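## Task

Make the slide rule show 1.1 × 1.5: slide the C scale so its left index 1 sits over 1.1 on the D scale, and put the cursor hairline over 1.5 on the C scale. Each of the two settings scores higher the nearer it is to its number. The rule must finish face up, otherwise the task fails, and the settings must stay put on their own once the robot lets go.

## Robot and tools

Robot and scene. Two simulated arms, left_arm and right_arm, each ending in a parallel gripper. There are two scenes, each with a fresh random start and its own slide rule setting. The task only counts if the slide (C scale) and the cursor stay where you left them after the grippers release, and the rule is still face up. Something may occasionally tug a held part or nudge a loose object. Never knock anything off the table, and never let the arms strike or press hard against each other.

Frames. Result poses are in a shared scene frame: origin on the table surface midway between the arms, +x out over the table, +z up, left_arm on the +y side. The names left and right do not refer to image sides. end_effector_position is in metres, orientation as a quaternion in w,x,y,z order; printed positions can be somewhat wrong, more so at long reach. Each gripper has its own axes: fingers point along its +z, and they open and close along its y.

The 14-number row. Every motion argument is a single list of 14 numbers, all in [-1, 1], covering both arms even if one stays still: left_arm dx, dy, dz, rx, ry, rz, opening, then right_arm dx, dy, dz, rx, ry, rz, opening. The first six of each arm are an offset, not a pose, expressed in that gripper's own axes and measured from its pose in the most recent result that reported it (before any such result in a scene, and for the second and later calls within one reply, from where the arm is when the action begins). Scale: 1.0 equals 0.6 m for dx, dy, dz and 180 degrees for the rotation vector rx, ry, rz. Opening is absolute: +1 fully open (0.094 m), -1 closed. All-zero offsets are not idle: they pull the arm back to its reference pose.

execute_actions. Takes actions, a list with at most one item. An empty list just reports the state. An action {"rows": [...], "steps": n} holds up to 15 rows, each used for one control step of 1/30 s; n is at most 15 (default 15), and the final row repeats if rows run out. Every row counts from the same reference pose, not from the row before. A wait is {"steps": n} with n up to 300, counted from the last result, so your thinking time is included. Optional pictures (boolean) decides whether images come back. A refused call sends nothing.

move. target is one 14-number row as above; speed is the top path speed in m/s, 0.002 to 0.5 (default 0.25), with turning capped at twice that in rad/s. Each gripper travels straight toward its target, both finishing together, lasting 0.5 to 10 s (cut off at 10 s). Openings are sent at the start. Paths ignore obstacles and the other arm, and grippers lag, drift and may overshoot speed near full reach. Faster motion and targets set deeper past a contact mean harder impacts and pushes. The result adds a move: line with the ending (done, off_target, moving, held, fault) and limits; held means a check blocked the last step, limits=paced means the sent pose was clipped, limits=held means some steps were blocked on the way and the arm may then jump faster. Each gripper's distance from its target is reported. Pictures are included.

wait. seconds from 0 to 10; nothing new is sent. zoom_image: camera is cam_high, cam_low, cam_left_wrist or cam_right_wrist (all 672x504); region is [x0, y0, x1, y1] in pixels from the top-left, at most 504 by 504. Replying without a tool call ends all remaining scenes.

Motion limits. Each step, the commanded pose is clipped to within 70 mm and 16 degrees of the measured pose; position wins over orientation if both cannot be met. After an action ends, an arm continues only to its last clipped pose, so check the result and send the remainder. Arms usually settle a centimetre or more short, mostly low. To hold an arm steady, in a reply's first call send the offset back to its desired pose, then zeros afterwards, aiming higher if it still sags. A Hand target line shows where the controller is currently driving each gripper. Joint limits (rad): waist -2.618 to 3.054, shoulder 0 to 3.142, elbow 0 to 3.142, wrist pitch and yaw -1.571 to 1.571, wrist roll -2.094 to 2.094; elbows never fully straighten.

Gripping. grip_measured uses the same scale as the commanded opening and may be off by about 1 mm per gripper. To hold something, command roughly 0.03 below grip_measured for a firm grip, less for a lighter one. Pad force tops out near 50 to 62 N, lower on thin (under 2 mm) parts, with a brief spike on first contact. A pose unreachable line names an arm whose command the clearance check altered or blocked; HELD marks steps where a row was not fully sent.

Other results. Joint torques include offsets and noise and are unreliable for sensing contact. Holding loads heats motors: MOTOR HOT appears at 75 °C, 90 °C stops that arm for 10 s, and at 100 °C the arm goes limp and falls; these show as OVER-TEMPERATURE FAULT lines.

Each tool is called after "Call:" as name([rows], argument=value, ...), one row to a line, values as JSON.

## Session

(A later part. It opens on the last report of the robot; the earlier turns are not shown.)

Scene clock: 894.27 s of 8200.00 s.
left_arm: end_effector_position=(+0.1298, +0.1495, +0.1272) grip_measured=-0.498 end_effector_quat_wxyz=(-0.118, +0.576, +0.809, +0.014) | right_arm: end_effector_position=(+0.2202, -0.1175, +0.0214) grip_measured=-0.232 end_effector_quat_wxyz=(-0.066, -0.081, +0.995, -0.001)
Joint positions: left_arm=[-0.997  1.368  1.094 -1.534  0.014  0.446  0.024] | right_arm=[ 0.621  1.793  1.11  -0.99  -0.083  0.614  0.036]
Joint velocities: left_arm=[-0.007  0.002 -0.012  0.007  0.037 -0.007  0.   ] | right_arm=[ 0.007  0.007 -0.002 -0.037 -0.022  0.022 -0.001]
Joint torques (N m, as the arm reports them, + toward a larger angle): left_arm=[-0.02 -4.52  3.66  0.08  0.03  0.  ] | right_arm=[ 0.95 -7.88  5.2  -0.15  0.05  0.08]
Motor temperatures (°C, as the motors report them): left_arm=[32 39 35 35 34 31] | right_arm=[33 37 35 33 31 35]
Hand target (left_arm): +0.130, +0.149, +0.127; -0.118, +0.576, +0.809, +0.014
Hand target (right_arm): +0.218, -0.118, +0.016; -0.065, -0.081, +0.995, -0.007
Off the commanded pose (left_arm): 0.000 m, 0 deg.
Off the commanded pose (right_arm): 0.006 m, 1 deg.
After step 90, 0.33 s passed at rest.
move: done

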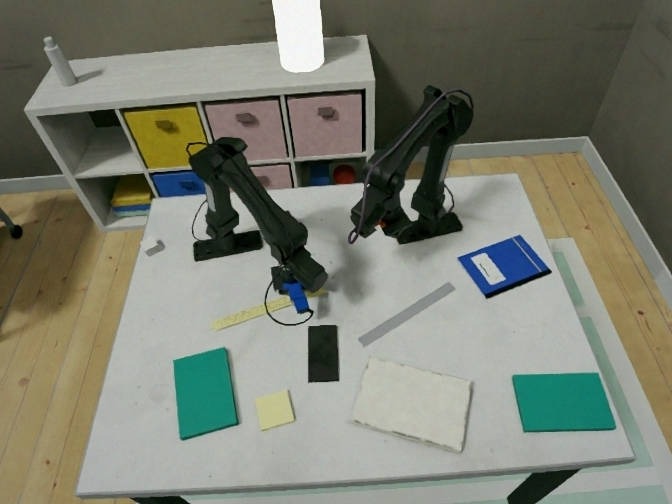

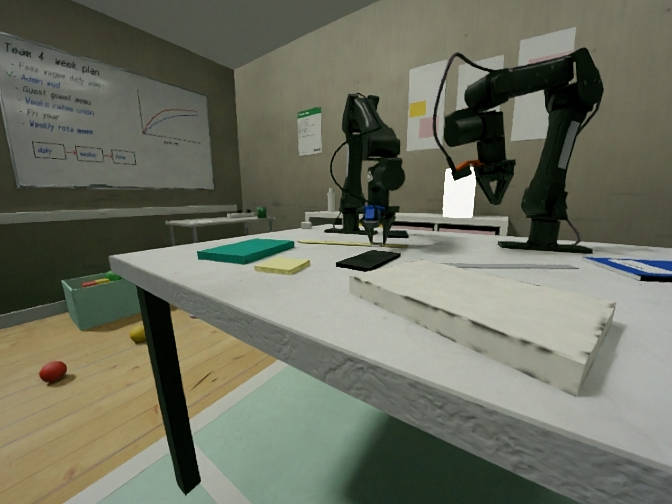

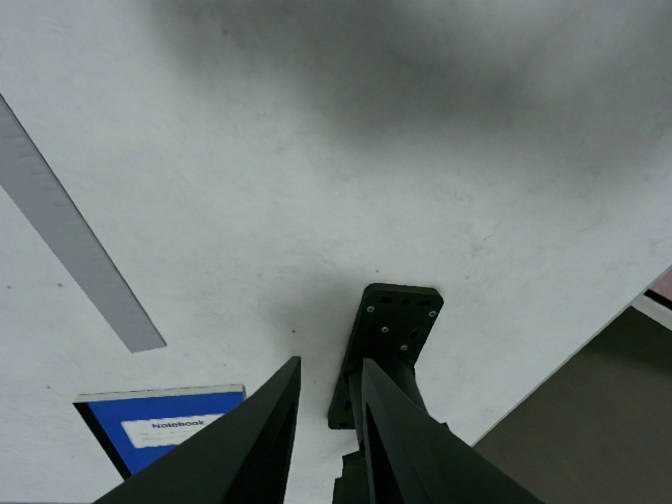

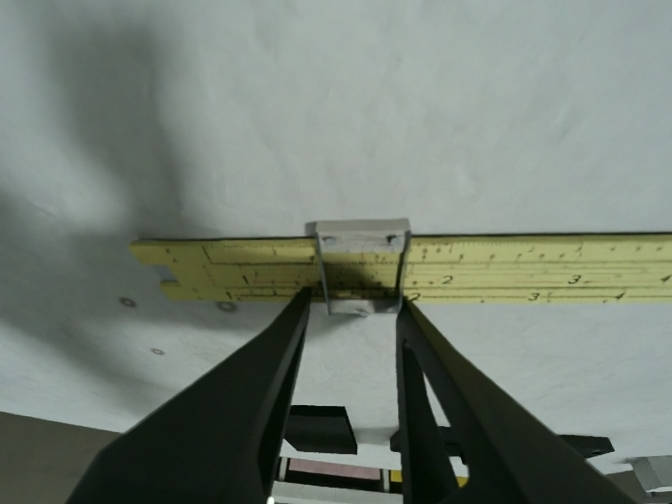

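Call:
move(target=[0,0,0,0,0,0,-0.5, 0.002,0.003,0.01,0.004,0,0,-0.265], speed=0.01)

Call:
zoom_image(camera="cam_right_wrist", region=[310,240,410,310])

Scene clock: 896.97 s of 8200.00 s.
left_arm: end_effector_position=(+0.1298, +0.1495, +0.1272) grip_measured=-0.498 end_effector_quat_wxyz=(-0.118, +0.576, +0.809, +0.014) | right_arm: end_effector_position=(+0.2201, -0.1178, +0.0215) grip_measured=-0.262 end_effector_quat_wxyz=(-0.066, -0.080, +0.995, -0.002)
Joint positions: left_arm=[-0.997  1.368  1.094 -1.534  0.014  0.446  0.024] | right_arm=[ 0.621  1.793  1.11  -0.991 -0.082  0.616  0.035]
Joint velocities: left_arm=[-0.007  0.002 -0.007  0.007  0.007  0.037 -0.001] | right_arm=[ 0.007 -0.012  0.002 -0.007 -0.007  0.051  0.001]
Joint torques (N m, as the arm reports them, + toward a larger angle): left_arm=[ 0.02 -4.6   3.6   0.07  0.04 -0.01] | right_arm=[ 1.17 -7.4   5.8  -0.15  0.05  0.1 ]
Motor temperatures (°C, as the motors report them): left_arm=[32 39 35 35 34 31] | right_arm=[33 37 35 33 31 35]
Hand target (left_arm): +0.130, +0.149, +0.127; -0.118, +0.576, +0.809, +0.014
Hand target (right_arm): +0.218, -0.116, +0.016; -0.066, -0.081, +0.995, -0.007
Off the commanded pose (left_arm): 0.000 m, 0 deg.
Off the commanded pose (right_arm): 0.006 m, 1 deg.
move: done

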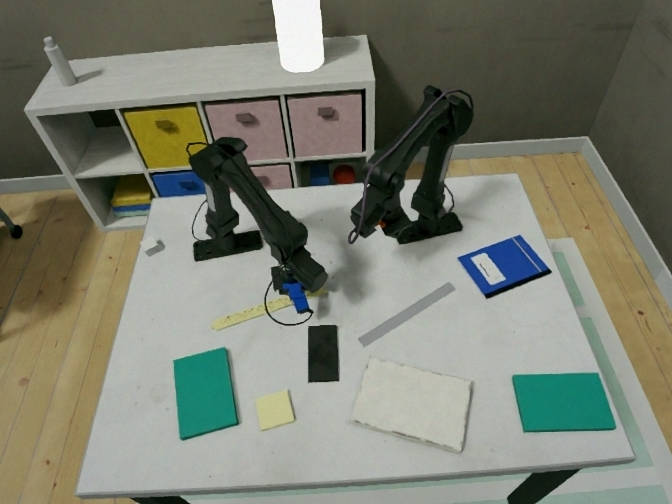

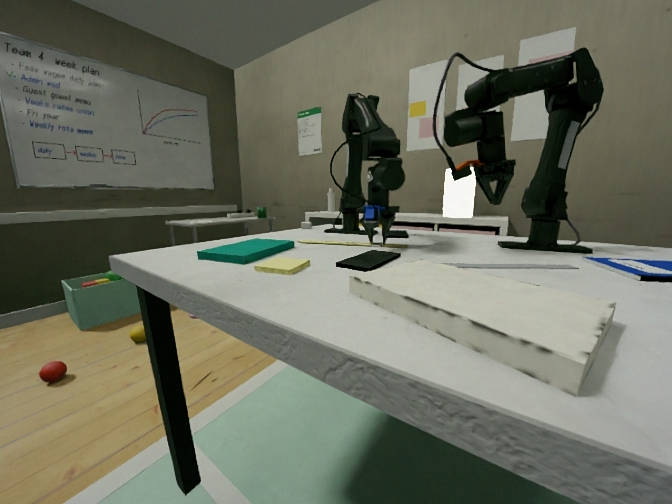

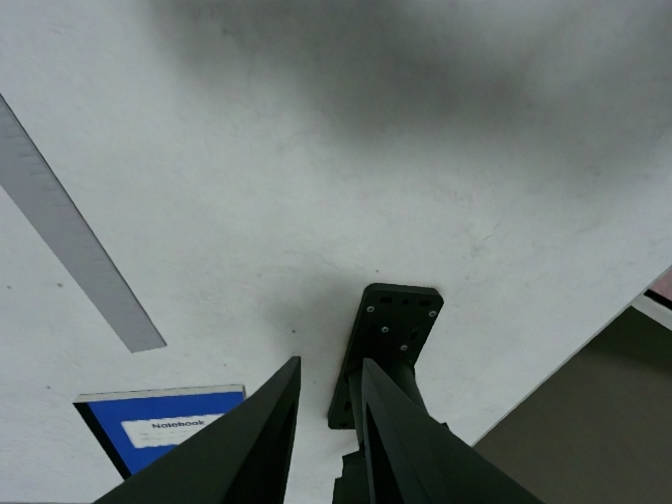

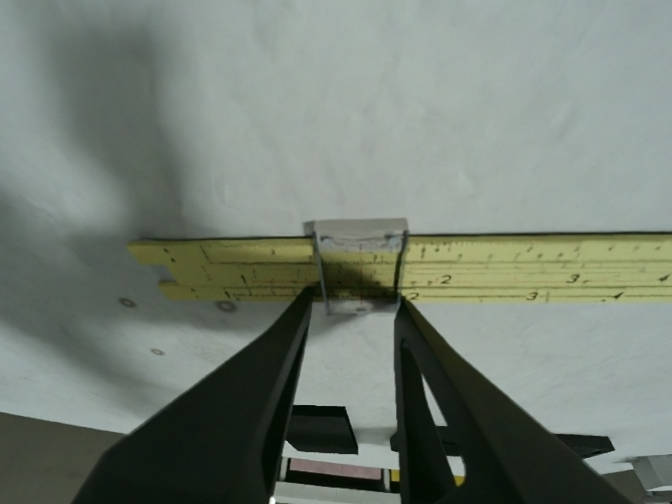

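Region (310, 240, 410, 310) of cam_right_wrist's 672x504 image, scaled by 5.040, with more detail than that image has; it fills the top 353 rows of this view, and the rest is white.

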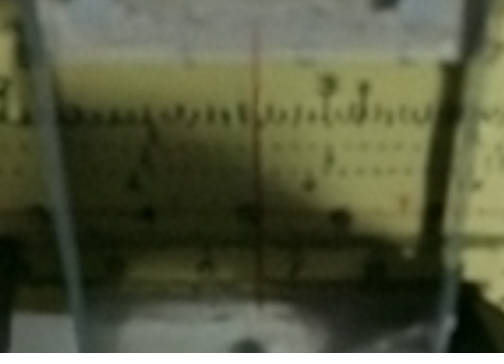

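Call:
move(target=[0,0,0,0,0,0,-0.5, 0.002,0.003,0.01,0.004,0,0,-0.295], speed=0.01)

Call:
zoom_image(camera="cam_right_wrist", region=[300,240,400,310])

Scene clock: 900.60 s of 8200.00 s.
left_arm: end_effector_position=(+0.1298, +0.1495, +0.1272) grip_measured=-0.498 end_effector_quat_wxyz=(-0.118, +0.576, +0.809, +0.014) | right_arm: end_effector_position=(+0.2200, -0.1180, +0.0215) grip_measured=-0.292 end_effector_quat_wxyz=(-0.066, -0.079, +0.995, -0.003)
Joint positions: left_arm=[-0.997  1.368  1.094 -1.534  0.014  0.446  0.024] | right_arm=[ 0.621  1.793  1.11  -0.992 -0.081  0.619  0.033]
Joint velocities: left_arm=[ 0.007 -0.012  0.007 -0.007  0.022  0.007 -0.002] | right_arm=[-0.007  0.012 -0.002  0.007 -0.095 -0.037  0.   ]
Joint torques (N m, as the arm reports them, + toward a larger angle): left_arm=[ 0.08 -4.45  3.68  0.06  0.   -0.03] | right_arm=[ 1.19 -7.58  5.89 -0.17  0.03  0.01]
Motor temperatures (°C, as the motors report them): left_arm=[32 39 35 35 34 31] | right_arm=[33 37 35 33 31 35]
Hand target (left_arm): +0.130, +0.149, +0.127; -0.118, +0.576, +0.809, +0.014
Hand target (right_arm): +0.218, -0.116, +0.016; -0.066, -0.080, +0.995, -0.008
Off the commanded pose (left_arm): 0.000 m, 0 deg.
Off the commanded pose (right_arm): 0.006 m, 1 deg.
move: done

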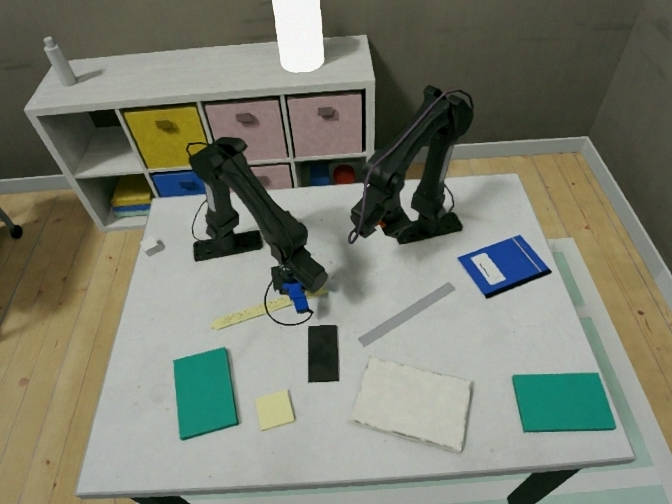

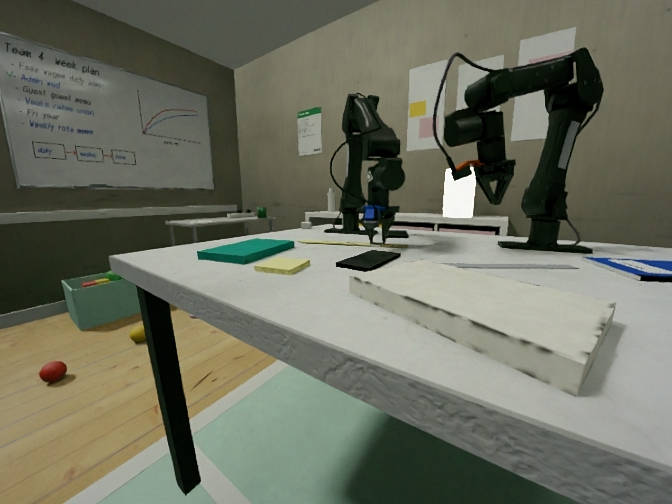

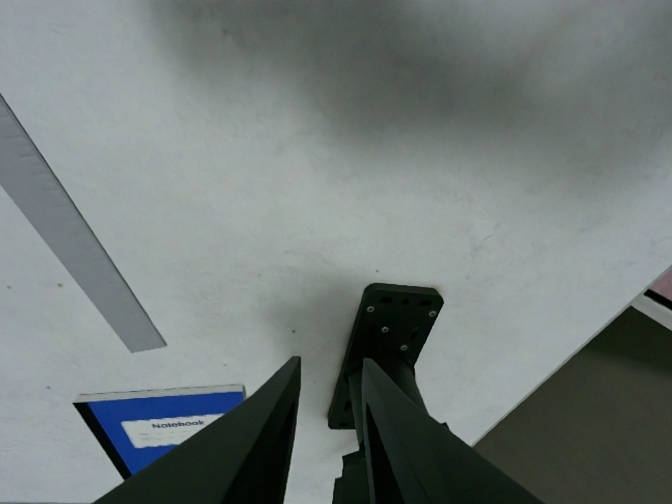

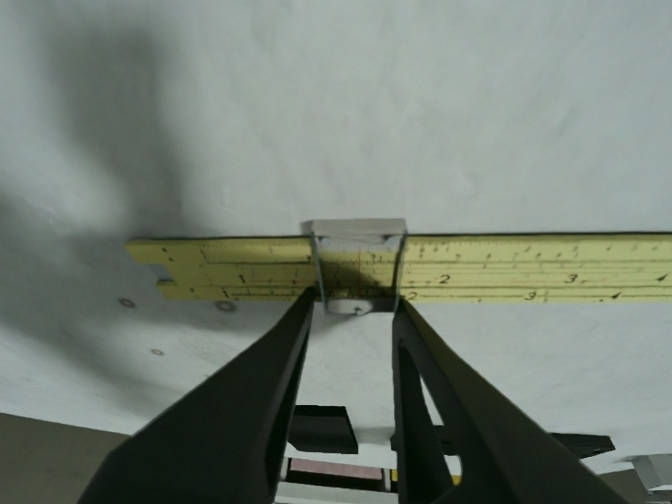

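Region (300, 240, 400, 310) of cam_right_wrist's 672x504 image, scaled by 5.040, with more detail than that image has; it fills the top 353 rows of this view, and the rest is white.

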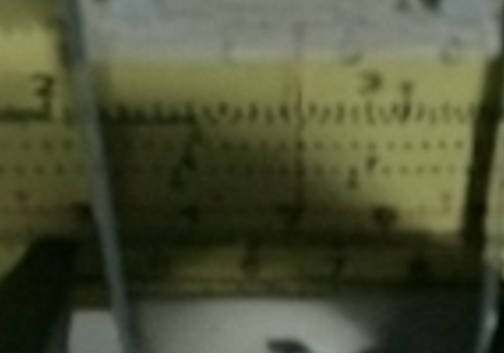

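Call:
move(target=[0,0,0,0,0,0,-0.5, 0.002,0.005,0.012,0.005,0,0,-0.325], speed=0.01)

Call:
zoom_image(camera="cam_right_wrist", region=[300,240,400,310])

Scene clock: 904.03 s of 8200.00 s.
left_arm: end_effector_position=(+0.1298, +0.1495, +0.1272) grip_measured=-0.498 end_effector_quat_wxyz=(-0.118, +0.576, +0.809, +0.014) | right_arm: end_effector_position=(+0.2198, -0.1182, +0.0214) grip_measured=-0.322 end_effector_quat_wxyz=(-0.063, -0.078, +0.995, -0.007)
Joint positions: left_arm=[-0.997  1.368  1.094 -1.534  0.014  0.446  0.024] | right_arm=[ 0.627  1.793  1.11  -0.992 -0.072  0.627  0.032]
Joint velocities: left_arm=[-0.012  0.012  0.002  0.007  0.037 -0.022  0.001] | right_arm=[-0.002  0.002 -0.022 -0.007  0.007  0.007  0.   ]
Joint torques (N m, as the arm reports them, + toward a larger angle): left_arm=[ 0.05 -4.48  3.67  0.07  0.04 -0.01] | right_arm=[ 1.19 -6.93  5.9  -0.11 -0.03  0.07]
Motor temperatures (°C, as the motors report them): left_arm=[32 39 35 35 34 31] | right_arm=[33 37 35 33 31 35]
Hand target (left_arm): +0.130, +0.149, +0.127; -0.118, +0.576, +0.809, +0.014
Hand target (right_arm): +0.217, -0.116, +0.015; -0.066, -0.079, +0.995, -0.010
Off the commanded pose (left_arm): 0.000 m, 0 deg.
Off the commanded pose (right_arm): 0.008 m, 0 deg.
move: done

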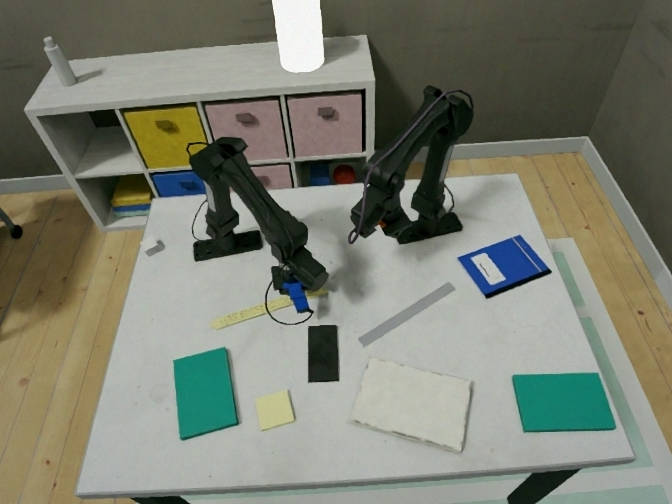

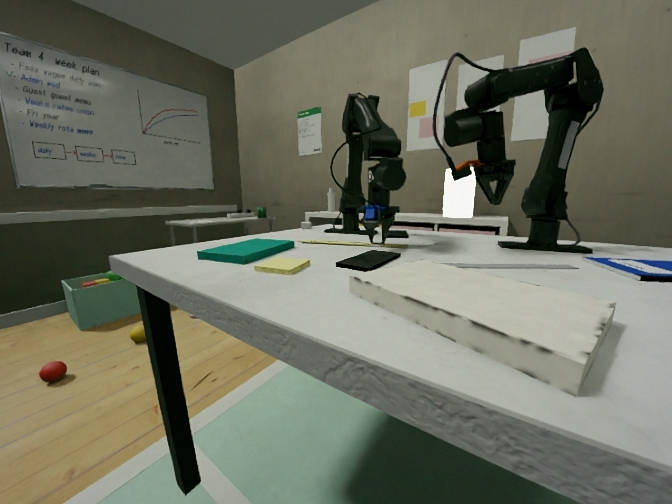

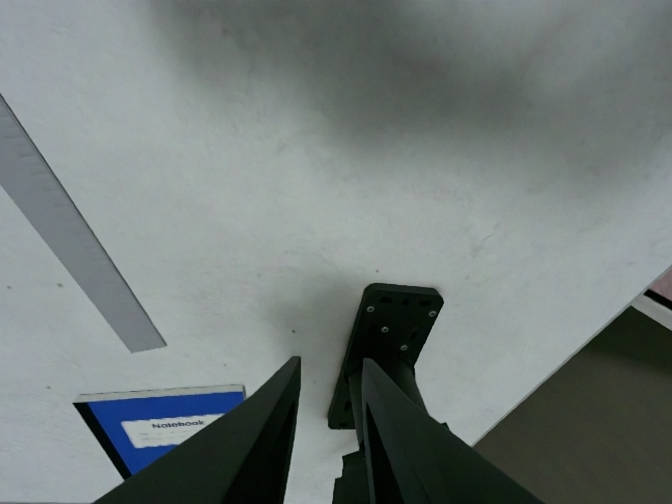

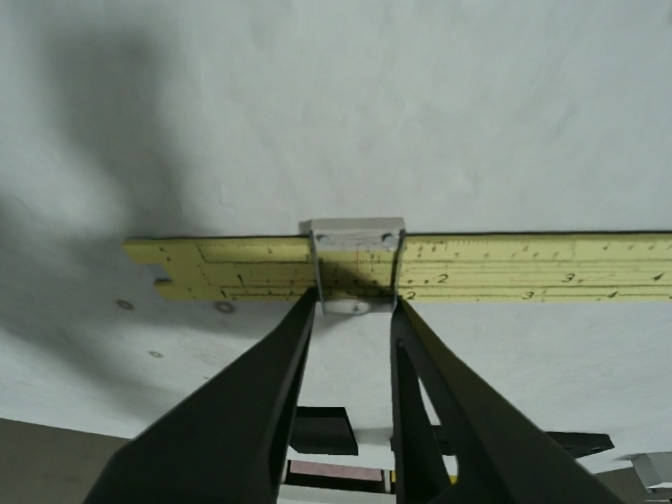

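Region (300, 240, 400, 310) of cam_right_wrist's 672x504 image, scaled by 5.040, with more detail than that image has; it fills the top 353 rows of this view, and the rest is white.

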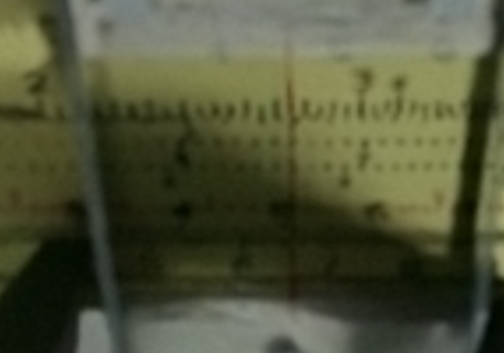

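Call:
move(target=[0,0,0,0,0,0,-0.5, 0,0,0,0,0,0,-0.2], speed=0.01)

Call:
zoom_image(camera="cam_right_wrist", region=[300,240,400,310])

Scene clock: 906.97 s of 8200.00 s.
left_arm: end_effector_position=(+0.1298, +0.1495, +0.1272) grip_measured=-0.498 end_effector_quat_wxyz=(-0.118, +0.576, +0.809, +0.014) | right_arm: end_effector_position=(+0.2195, -0.1189, +0.0214) grip_measured=-0.203 end_effector_quat_wxyz=(-0.063, -0.078, +0.995, -0.008)
Joint positions: left_arm=[-0.997  1.368  1.094 -1.534  0.014  0.446  0.024] | right_arm=[ 0.627  1.793  1.11  -0.995 -0.07   0.627  0.037]
Joint velocities: left_arm=[-0.017 -0.012  0.007 -0.081 -0.037 -0.022 -0.001] | right_arm=[-0.007 -0.007  0.007 -0.037  0.007 -0.022  0.   ]
Joint torques (N m, as the arm reports them, + toward a larger angle): left_arm=[ 0.11 -4.54  3.63  0.09  0.05 -0.01] | right_arm=[ 0.03 -8.93  6.38 -0.28 -0.04  0.01]
Motor temperatures (°C, as the motors report them): left_arm=[32 39 35 35 34 31] | right_arm=[33 37 35 33 31 35]
Hand target (left_arm): +0.130, +0.149, +0.127; -0.118, +0.576, +0.809, +0.014
Hand target (right_arm): +0.220, -0.118, +0.021; -0.063, -0.078, +0.995, -0.007
Off the commanded pose (left_arm): 0.000 m, 0 deg.
Off the commanded pose (right_arm): 0.001 m, 0 deg.
move: done

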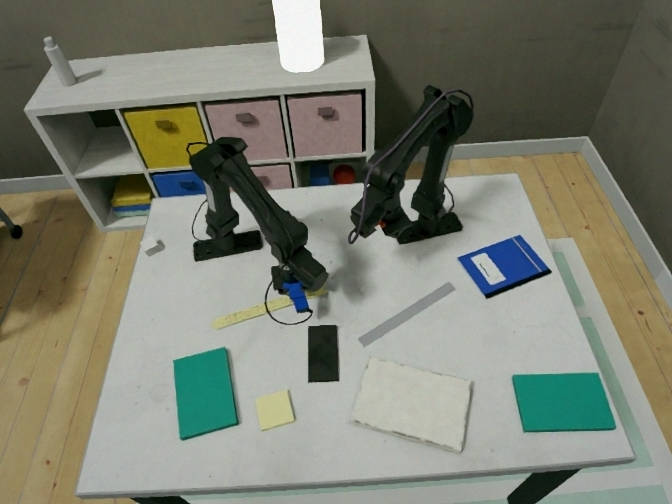

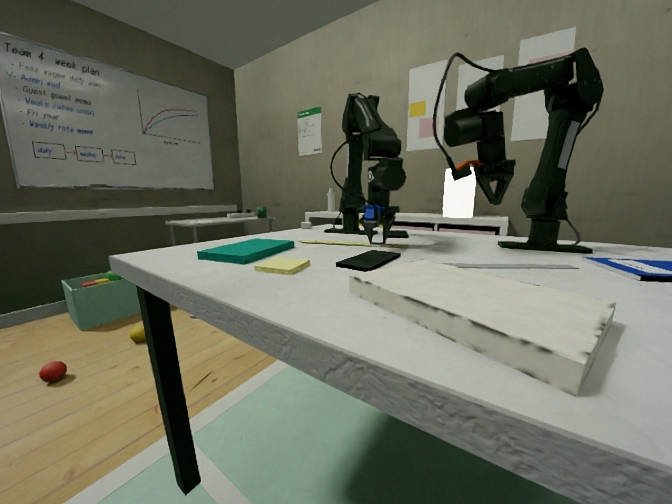

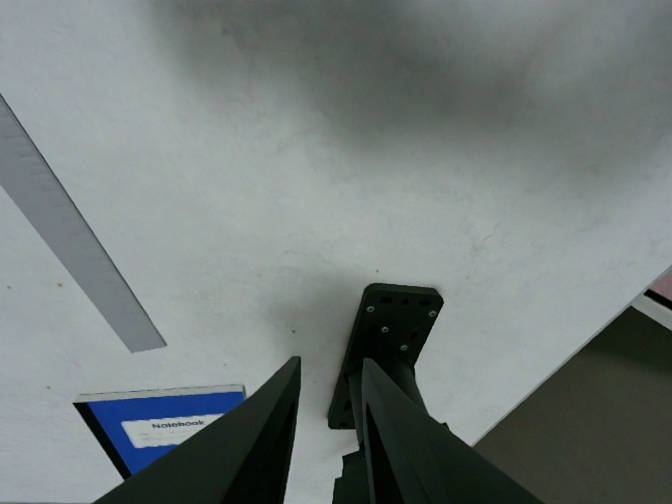

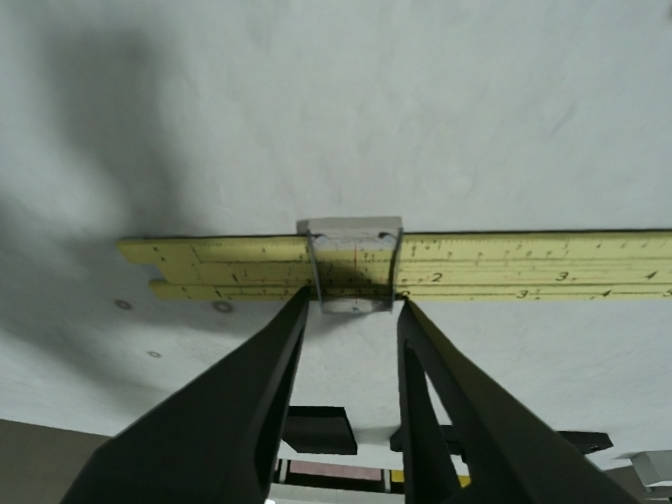

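Region (300, 240, 400, 310) of cam_right_wrist's 672x504 image, scaled by 5.040, with more detail than that image has; it fills the top 353 rows of this view, and the rest is white.

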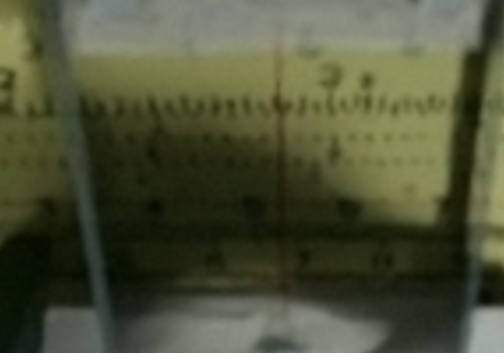

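Call:
move(target=[0,0,0,0,0,0,-0.5, 0,0,-0.012,0,0,0,-0.14], speed=0.01)

Call:
move(target=[0,0,0,0,0,0,-0.5, 0,0.009,-0.002,0,0,0,-0.14], speed=0.01)

Call:
zoom_image(camera="cam_right_wrist", region=[290,230,420,320])

Scene clock: 913.37 s of 8200.00 s.
left_arm: end_effector_position=(+0.1298, +0.1495, +0.1272) grip_measured=-0.498 end_effector_quat_wxyz=(-0.118, +0.576, +0.809, +0.014) | right_arm: end_effector_position=(+0.2193, -0.1196, +0.0214) grip_measured=-0.143 end_effector_quat_wxyz=(-0.064, -0.078, +0.995, -0.010)
Joint positions: left_arm=[-0.997  1.368  1.094 -1.534  0.014  0.446  0.024] | right_arm=[ 0.627  1.793  1.11  -0.998 -0.067  0.627  0.04 ]
Joint velocities: left_arm=[ 0.002  0.012 -0.012  0.007 -0.022 -0.007  0.001] | right_arm=[-0.002  0.007 -0.012  0.037 -0.11  -0.037  0.   ]
Joint torques (N m, as the arm reports them, + toward a larger angle): left_arm=[ 0.04 -4.53  3.72  0.07  0.   -0.02] | right_arm=[-0.06 -9.62  8.46 -0.53 -0.07 -0.04]
Motor temperatures (°C, as the motors report them): left_arm=[32 39 35 35 34 31] | right_arm=[33 37 35 33 31 35]
Hand target (left_arm): +0.130, +0.149, +0.127; -0.118, +0.576, +0.809, +0.014
Hand target (right_arm): +0.220, -0.119, +0.028; -0.063, -0.078, +0.995, -0.008
Off the commanded pose (left_arm): 0.000 m, 0 deg.
Off the commanded pose (right_arm): 0.007 m, 0 deg.
After step 90, 2.47 s passed at rest.
move: done

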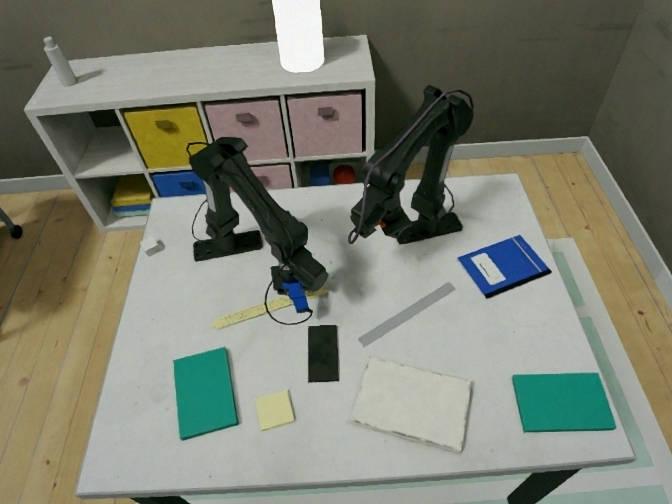

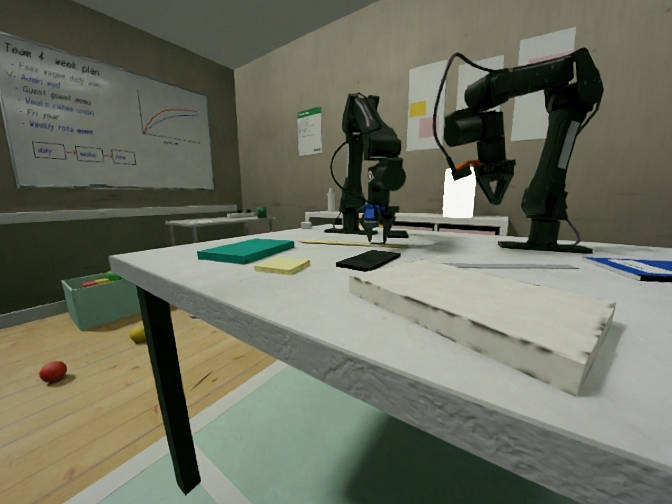

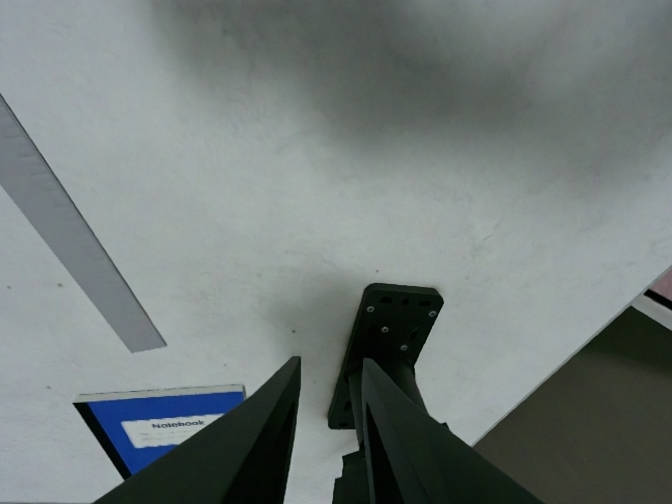

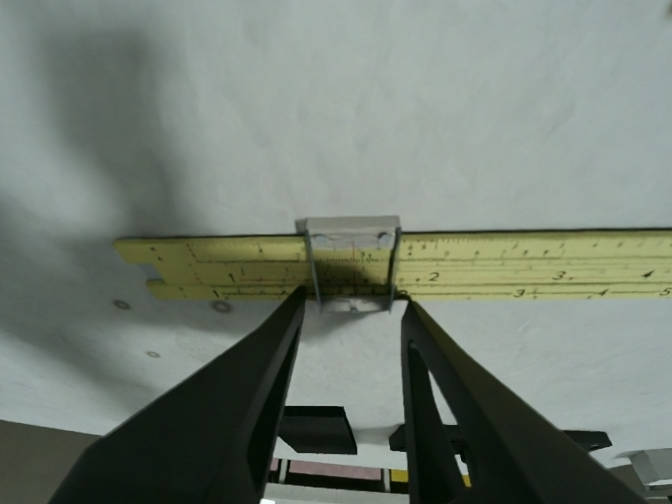

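Scene clock: 914.13 s of 8200.00 s.
left_arm: end_effector_position=(+0.1298, +0.1495, +0.1272) grip_measured=-0.498 end_effector_quat_wxyz=(-0.118, +0.576, +0.809, +0.014) | right_arm: end_effector_position=(+0.2193, -0.1196, +0.0214) grip_measured=-0.143 end_effector_quat_wxyz=(-0.064, -0.076, +0.995, -0.010)
Joint positions: left_arm=[-0.997  1.368  1.094 -1.534  0.014  0.446  0.024] | right_arm=[ 0.627  1.793  1.11  -0.998 -0.067  0.631  0.04 ]
Joint velocities: left_arm=[ 0.012  0.007  0.002 -0.007  0.051  0.037  0.001] | right_arm=[-0.017  0.002 -0.002 -0.022 -0.022 -0.037 -0.001]
Joint torques (N m, as the arm reports them, + toward a larger angle): left_arm=[-0.02 -4.45  3.67  0.1   0.01  0.  ] | right_arm=[ 1.23 -7.87  7.91 -0.35 -0.01  0.05]
Motor temperatures (°C, as the motors report them): left_arm=[32 39 35 35 34 31] | right_arm=[33 37 35 33 31 35]
Hand target (left_arm): +0.130, +0.149, +0.127; -0.118, +0.576, +0.809, +0.014
Hand target (right_arm): +0.219, -0.114, +0.022; -0.064, -0.078, +0.995, -0.010
Off the commanded pose (left_arm): 0.000 m, 0 deg.
Off the commanded pose (right_arm): 0.006 m, 0 deg.
move: done

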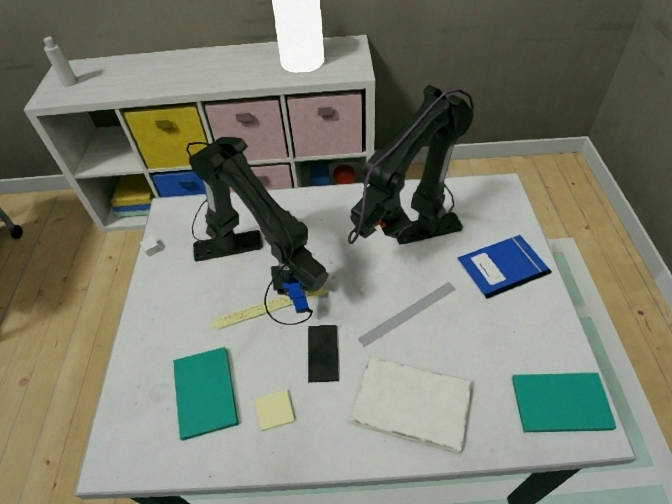

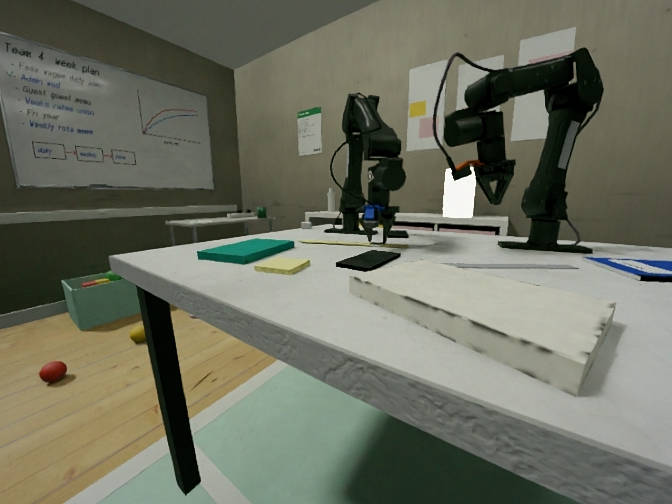

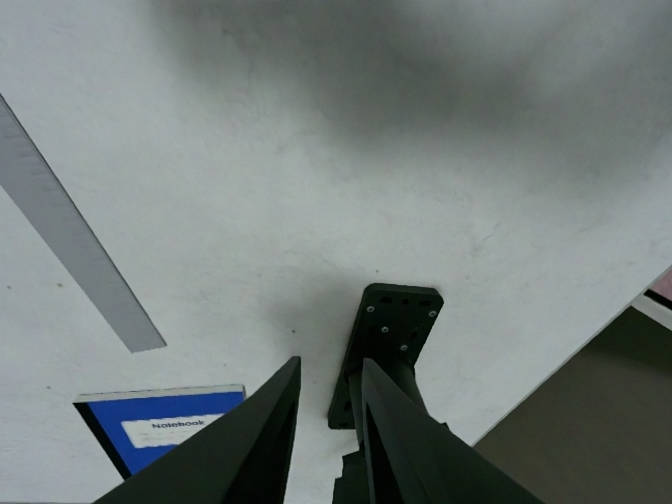

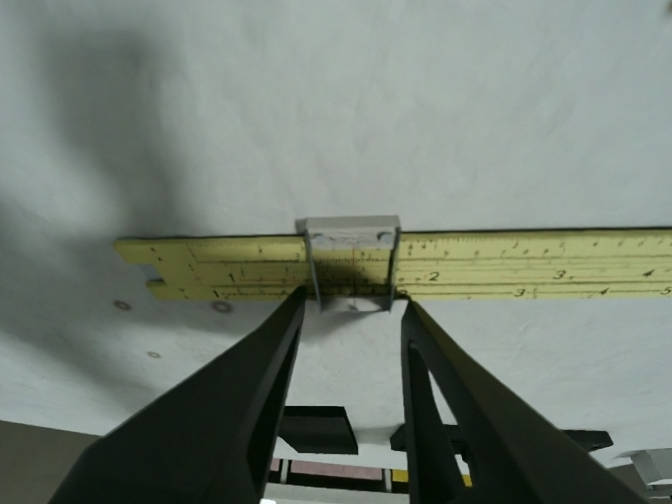

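Region (290, 230, 420, 320) of cam_right_wrist's 672x504 image, scaled by 3.877, with more detail than that image has; it fills the top 349 rows of this view, and the rest is white.

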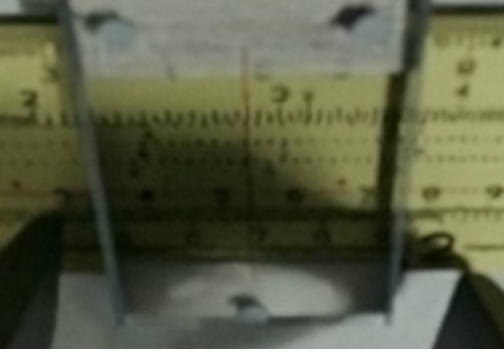

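Call:
move(target=[0,0,0,0,0,0,-0.5, 0,0,-0.025,0,0,0,-0.14], speed=0.03)

Scene clock: 916.30 s of 8200.00 s.
left_arm: end_effector_position=(+0.1298, +0.1495, +0.1272) grip_measured=-0.498 end_effector_quat_wxyz=(-0.118, +0.576, +0.809, +0.014) | right_arm: end_effector_position=(+0.2165, -0.1225, +0.0254) grip_measured=-0.143 end_effector_quat_wxyz=(-0.072, -0.075, +0.994, -0.018)
Joint positions: left_arm=[-0.997  1.368  1.094 -1.534  0.014  0.446  0.024] | right_arm=[ 0.627  1.793  1.123 -1.034 -0.067  0.632  0.04 ]
Joint velocities: left_arm=[-0.002  0.012 -0.017 -0.037 -0.066 -0.022 -0.   ] | right_arm=[-0.002  0.002  0.002  0.007 -0.051 -0.022 -0.001]
Joint torques (N m, as the arm reports them, + toward a larger angle): left_arm=[ 0.01 -4.53  3.58  0.08  0.01 -0.01] | right_arm=[ -0.32 -10.53   9.21  -0.48   0.01   0.02]
Motor temperatures (°C, as the motors report them): left_arm=[32 39 35 35 34 31] | right_arm=[33 37 35 33 31 35]
Hand target (left_arm): +0.130, +0.149, +0.127; -0.118, +0.576, +0.809, +0.014
Hand target (right_arm): +0.221, -0.119, +0.036; -0.064, -0.076, +0.995, -0.010
Off the commanded pose (left_arm): 0.000 m, 0 deg.
Off the commanded pose (right_arm): 0.012 m, 1 deg.
move: off_target (right_arm)

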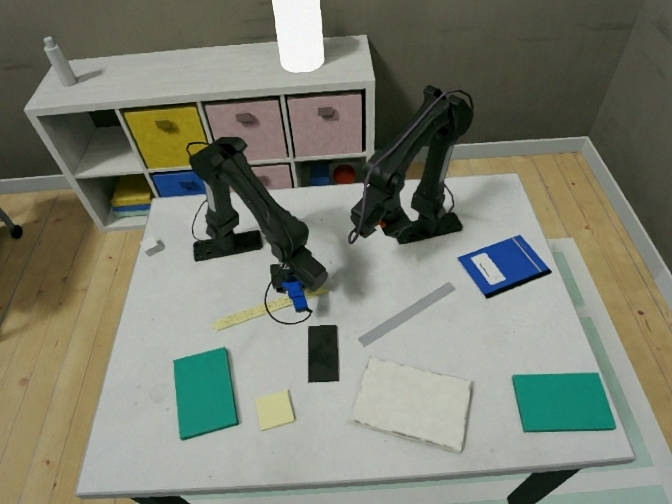

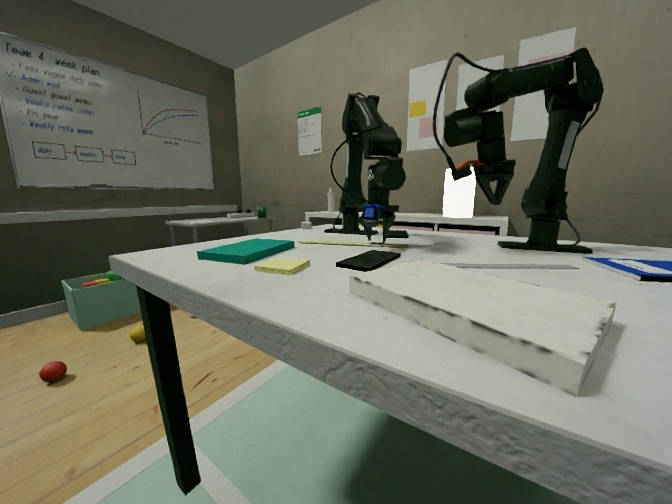

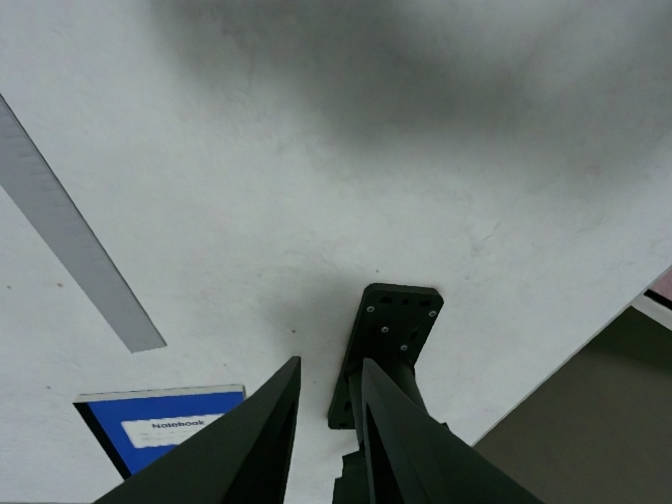

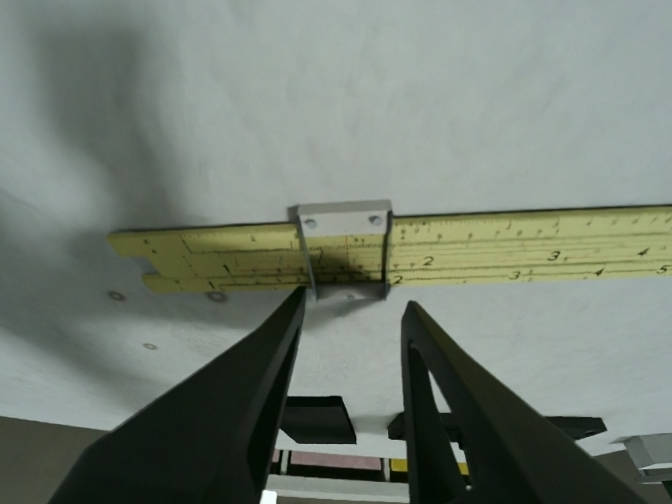

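Call:
move(target=[0,0,0,0,0,0,-0.5, -0.014,0.012,-0.018,0,0.005,0,-0.04], speed=0.03)

Scene clock: 920.63 s of 8200.00 s.
left_arm: end_effector_position=(+0.1298, +0.1495, +0.1272) grip_measured=-0.498 end_effector_quat_wxyz=(-0.118, +0.576, +0.809, +0.014) | right_arm: end_effector_position=(+0.2227, -0.1154, +0.0303) grip_measured=-0.043 end_effector_quat_wxyz=(-0.076, -0.075, +0.994, -0.019)
Joint positions: left_arm=[-0.997  1.368  1.094 -1.534  0.014  0.446  0.024] | right_arm=[ 0.627  1.825  1.185 -1.07  -0.071  0.632  0.045]
Joint velocities: left_arm=[ 0.002 -0.007  0.017 -0.037 -0.081  0.022 -0.   ] | right_arm=[ 0.002  0.007  0.002 -0.007 -0.007 -0.007  0.001]
Joint torques (N m, as the arm reports them, + toward a larger angle): left_arm=[-0.01 -4.52  3.61  0.11  0.   -0.01] | right_arm=[-0.18 -8.71  9.32 -0.57 -0.1  -0.13]
Motor temperatures (°C, as the motors report them): left_arm=[32 39 35 35 34 31] | right_arm=[33 37 35 33 31 35]
Hand target (left_arm): +0.130, +0.149, +0.127; -0.118, +0.576, +0.809, +0.014
Hand target (right_arm): +0.225, -0.114, +0.034; -0.080, -0.075, +0.994, -0.018
Off the commanded pose (left_arm): 0.000 m, 0 deg.
Off the commanded pose (right_arm): 0.005 m, 0 deg.
After step 90, 0.53 s passed at rest.
move: done

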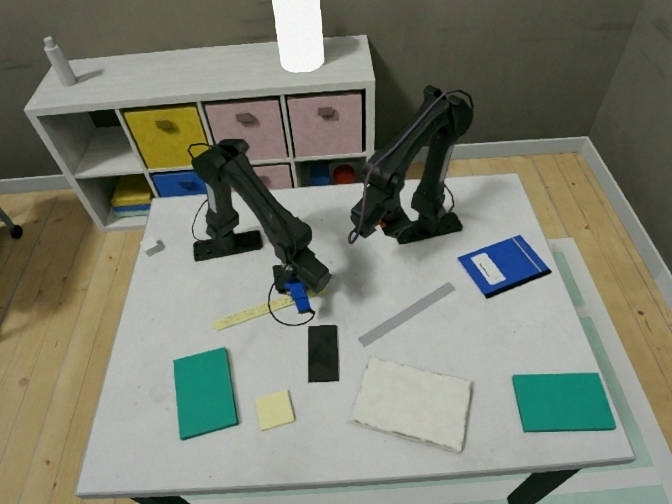

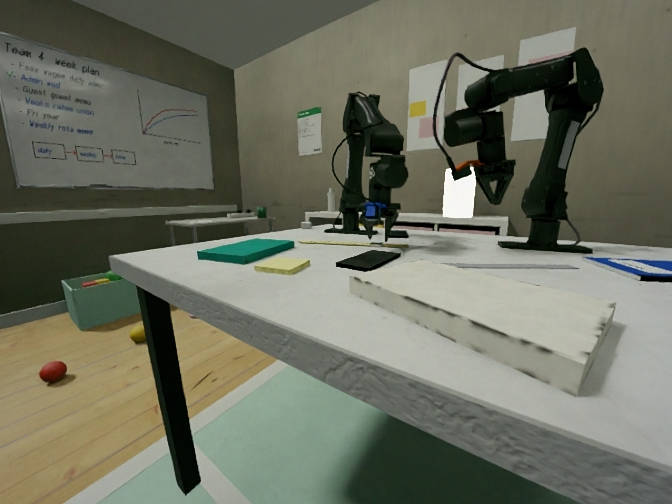

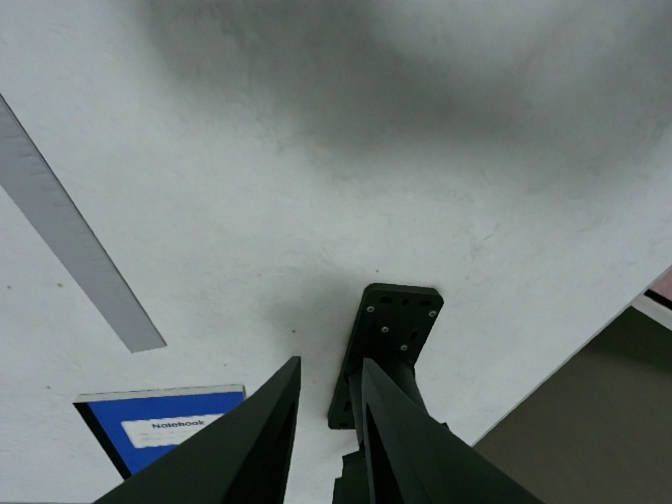

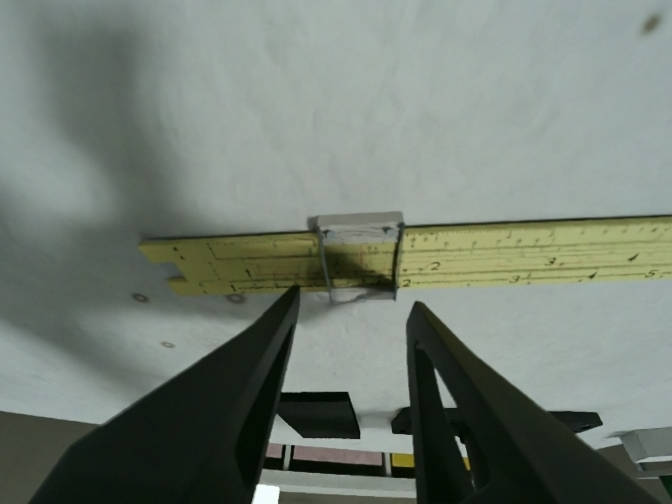

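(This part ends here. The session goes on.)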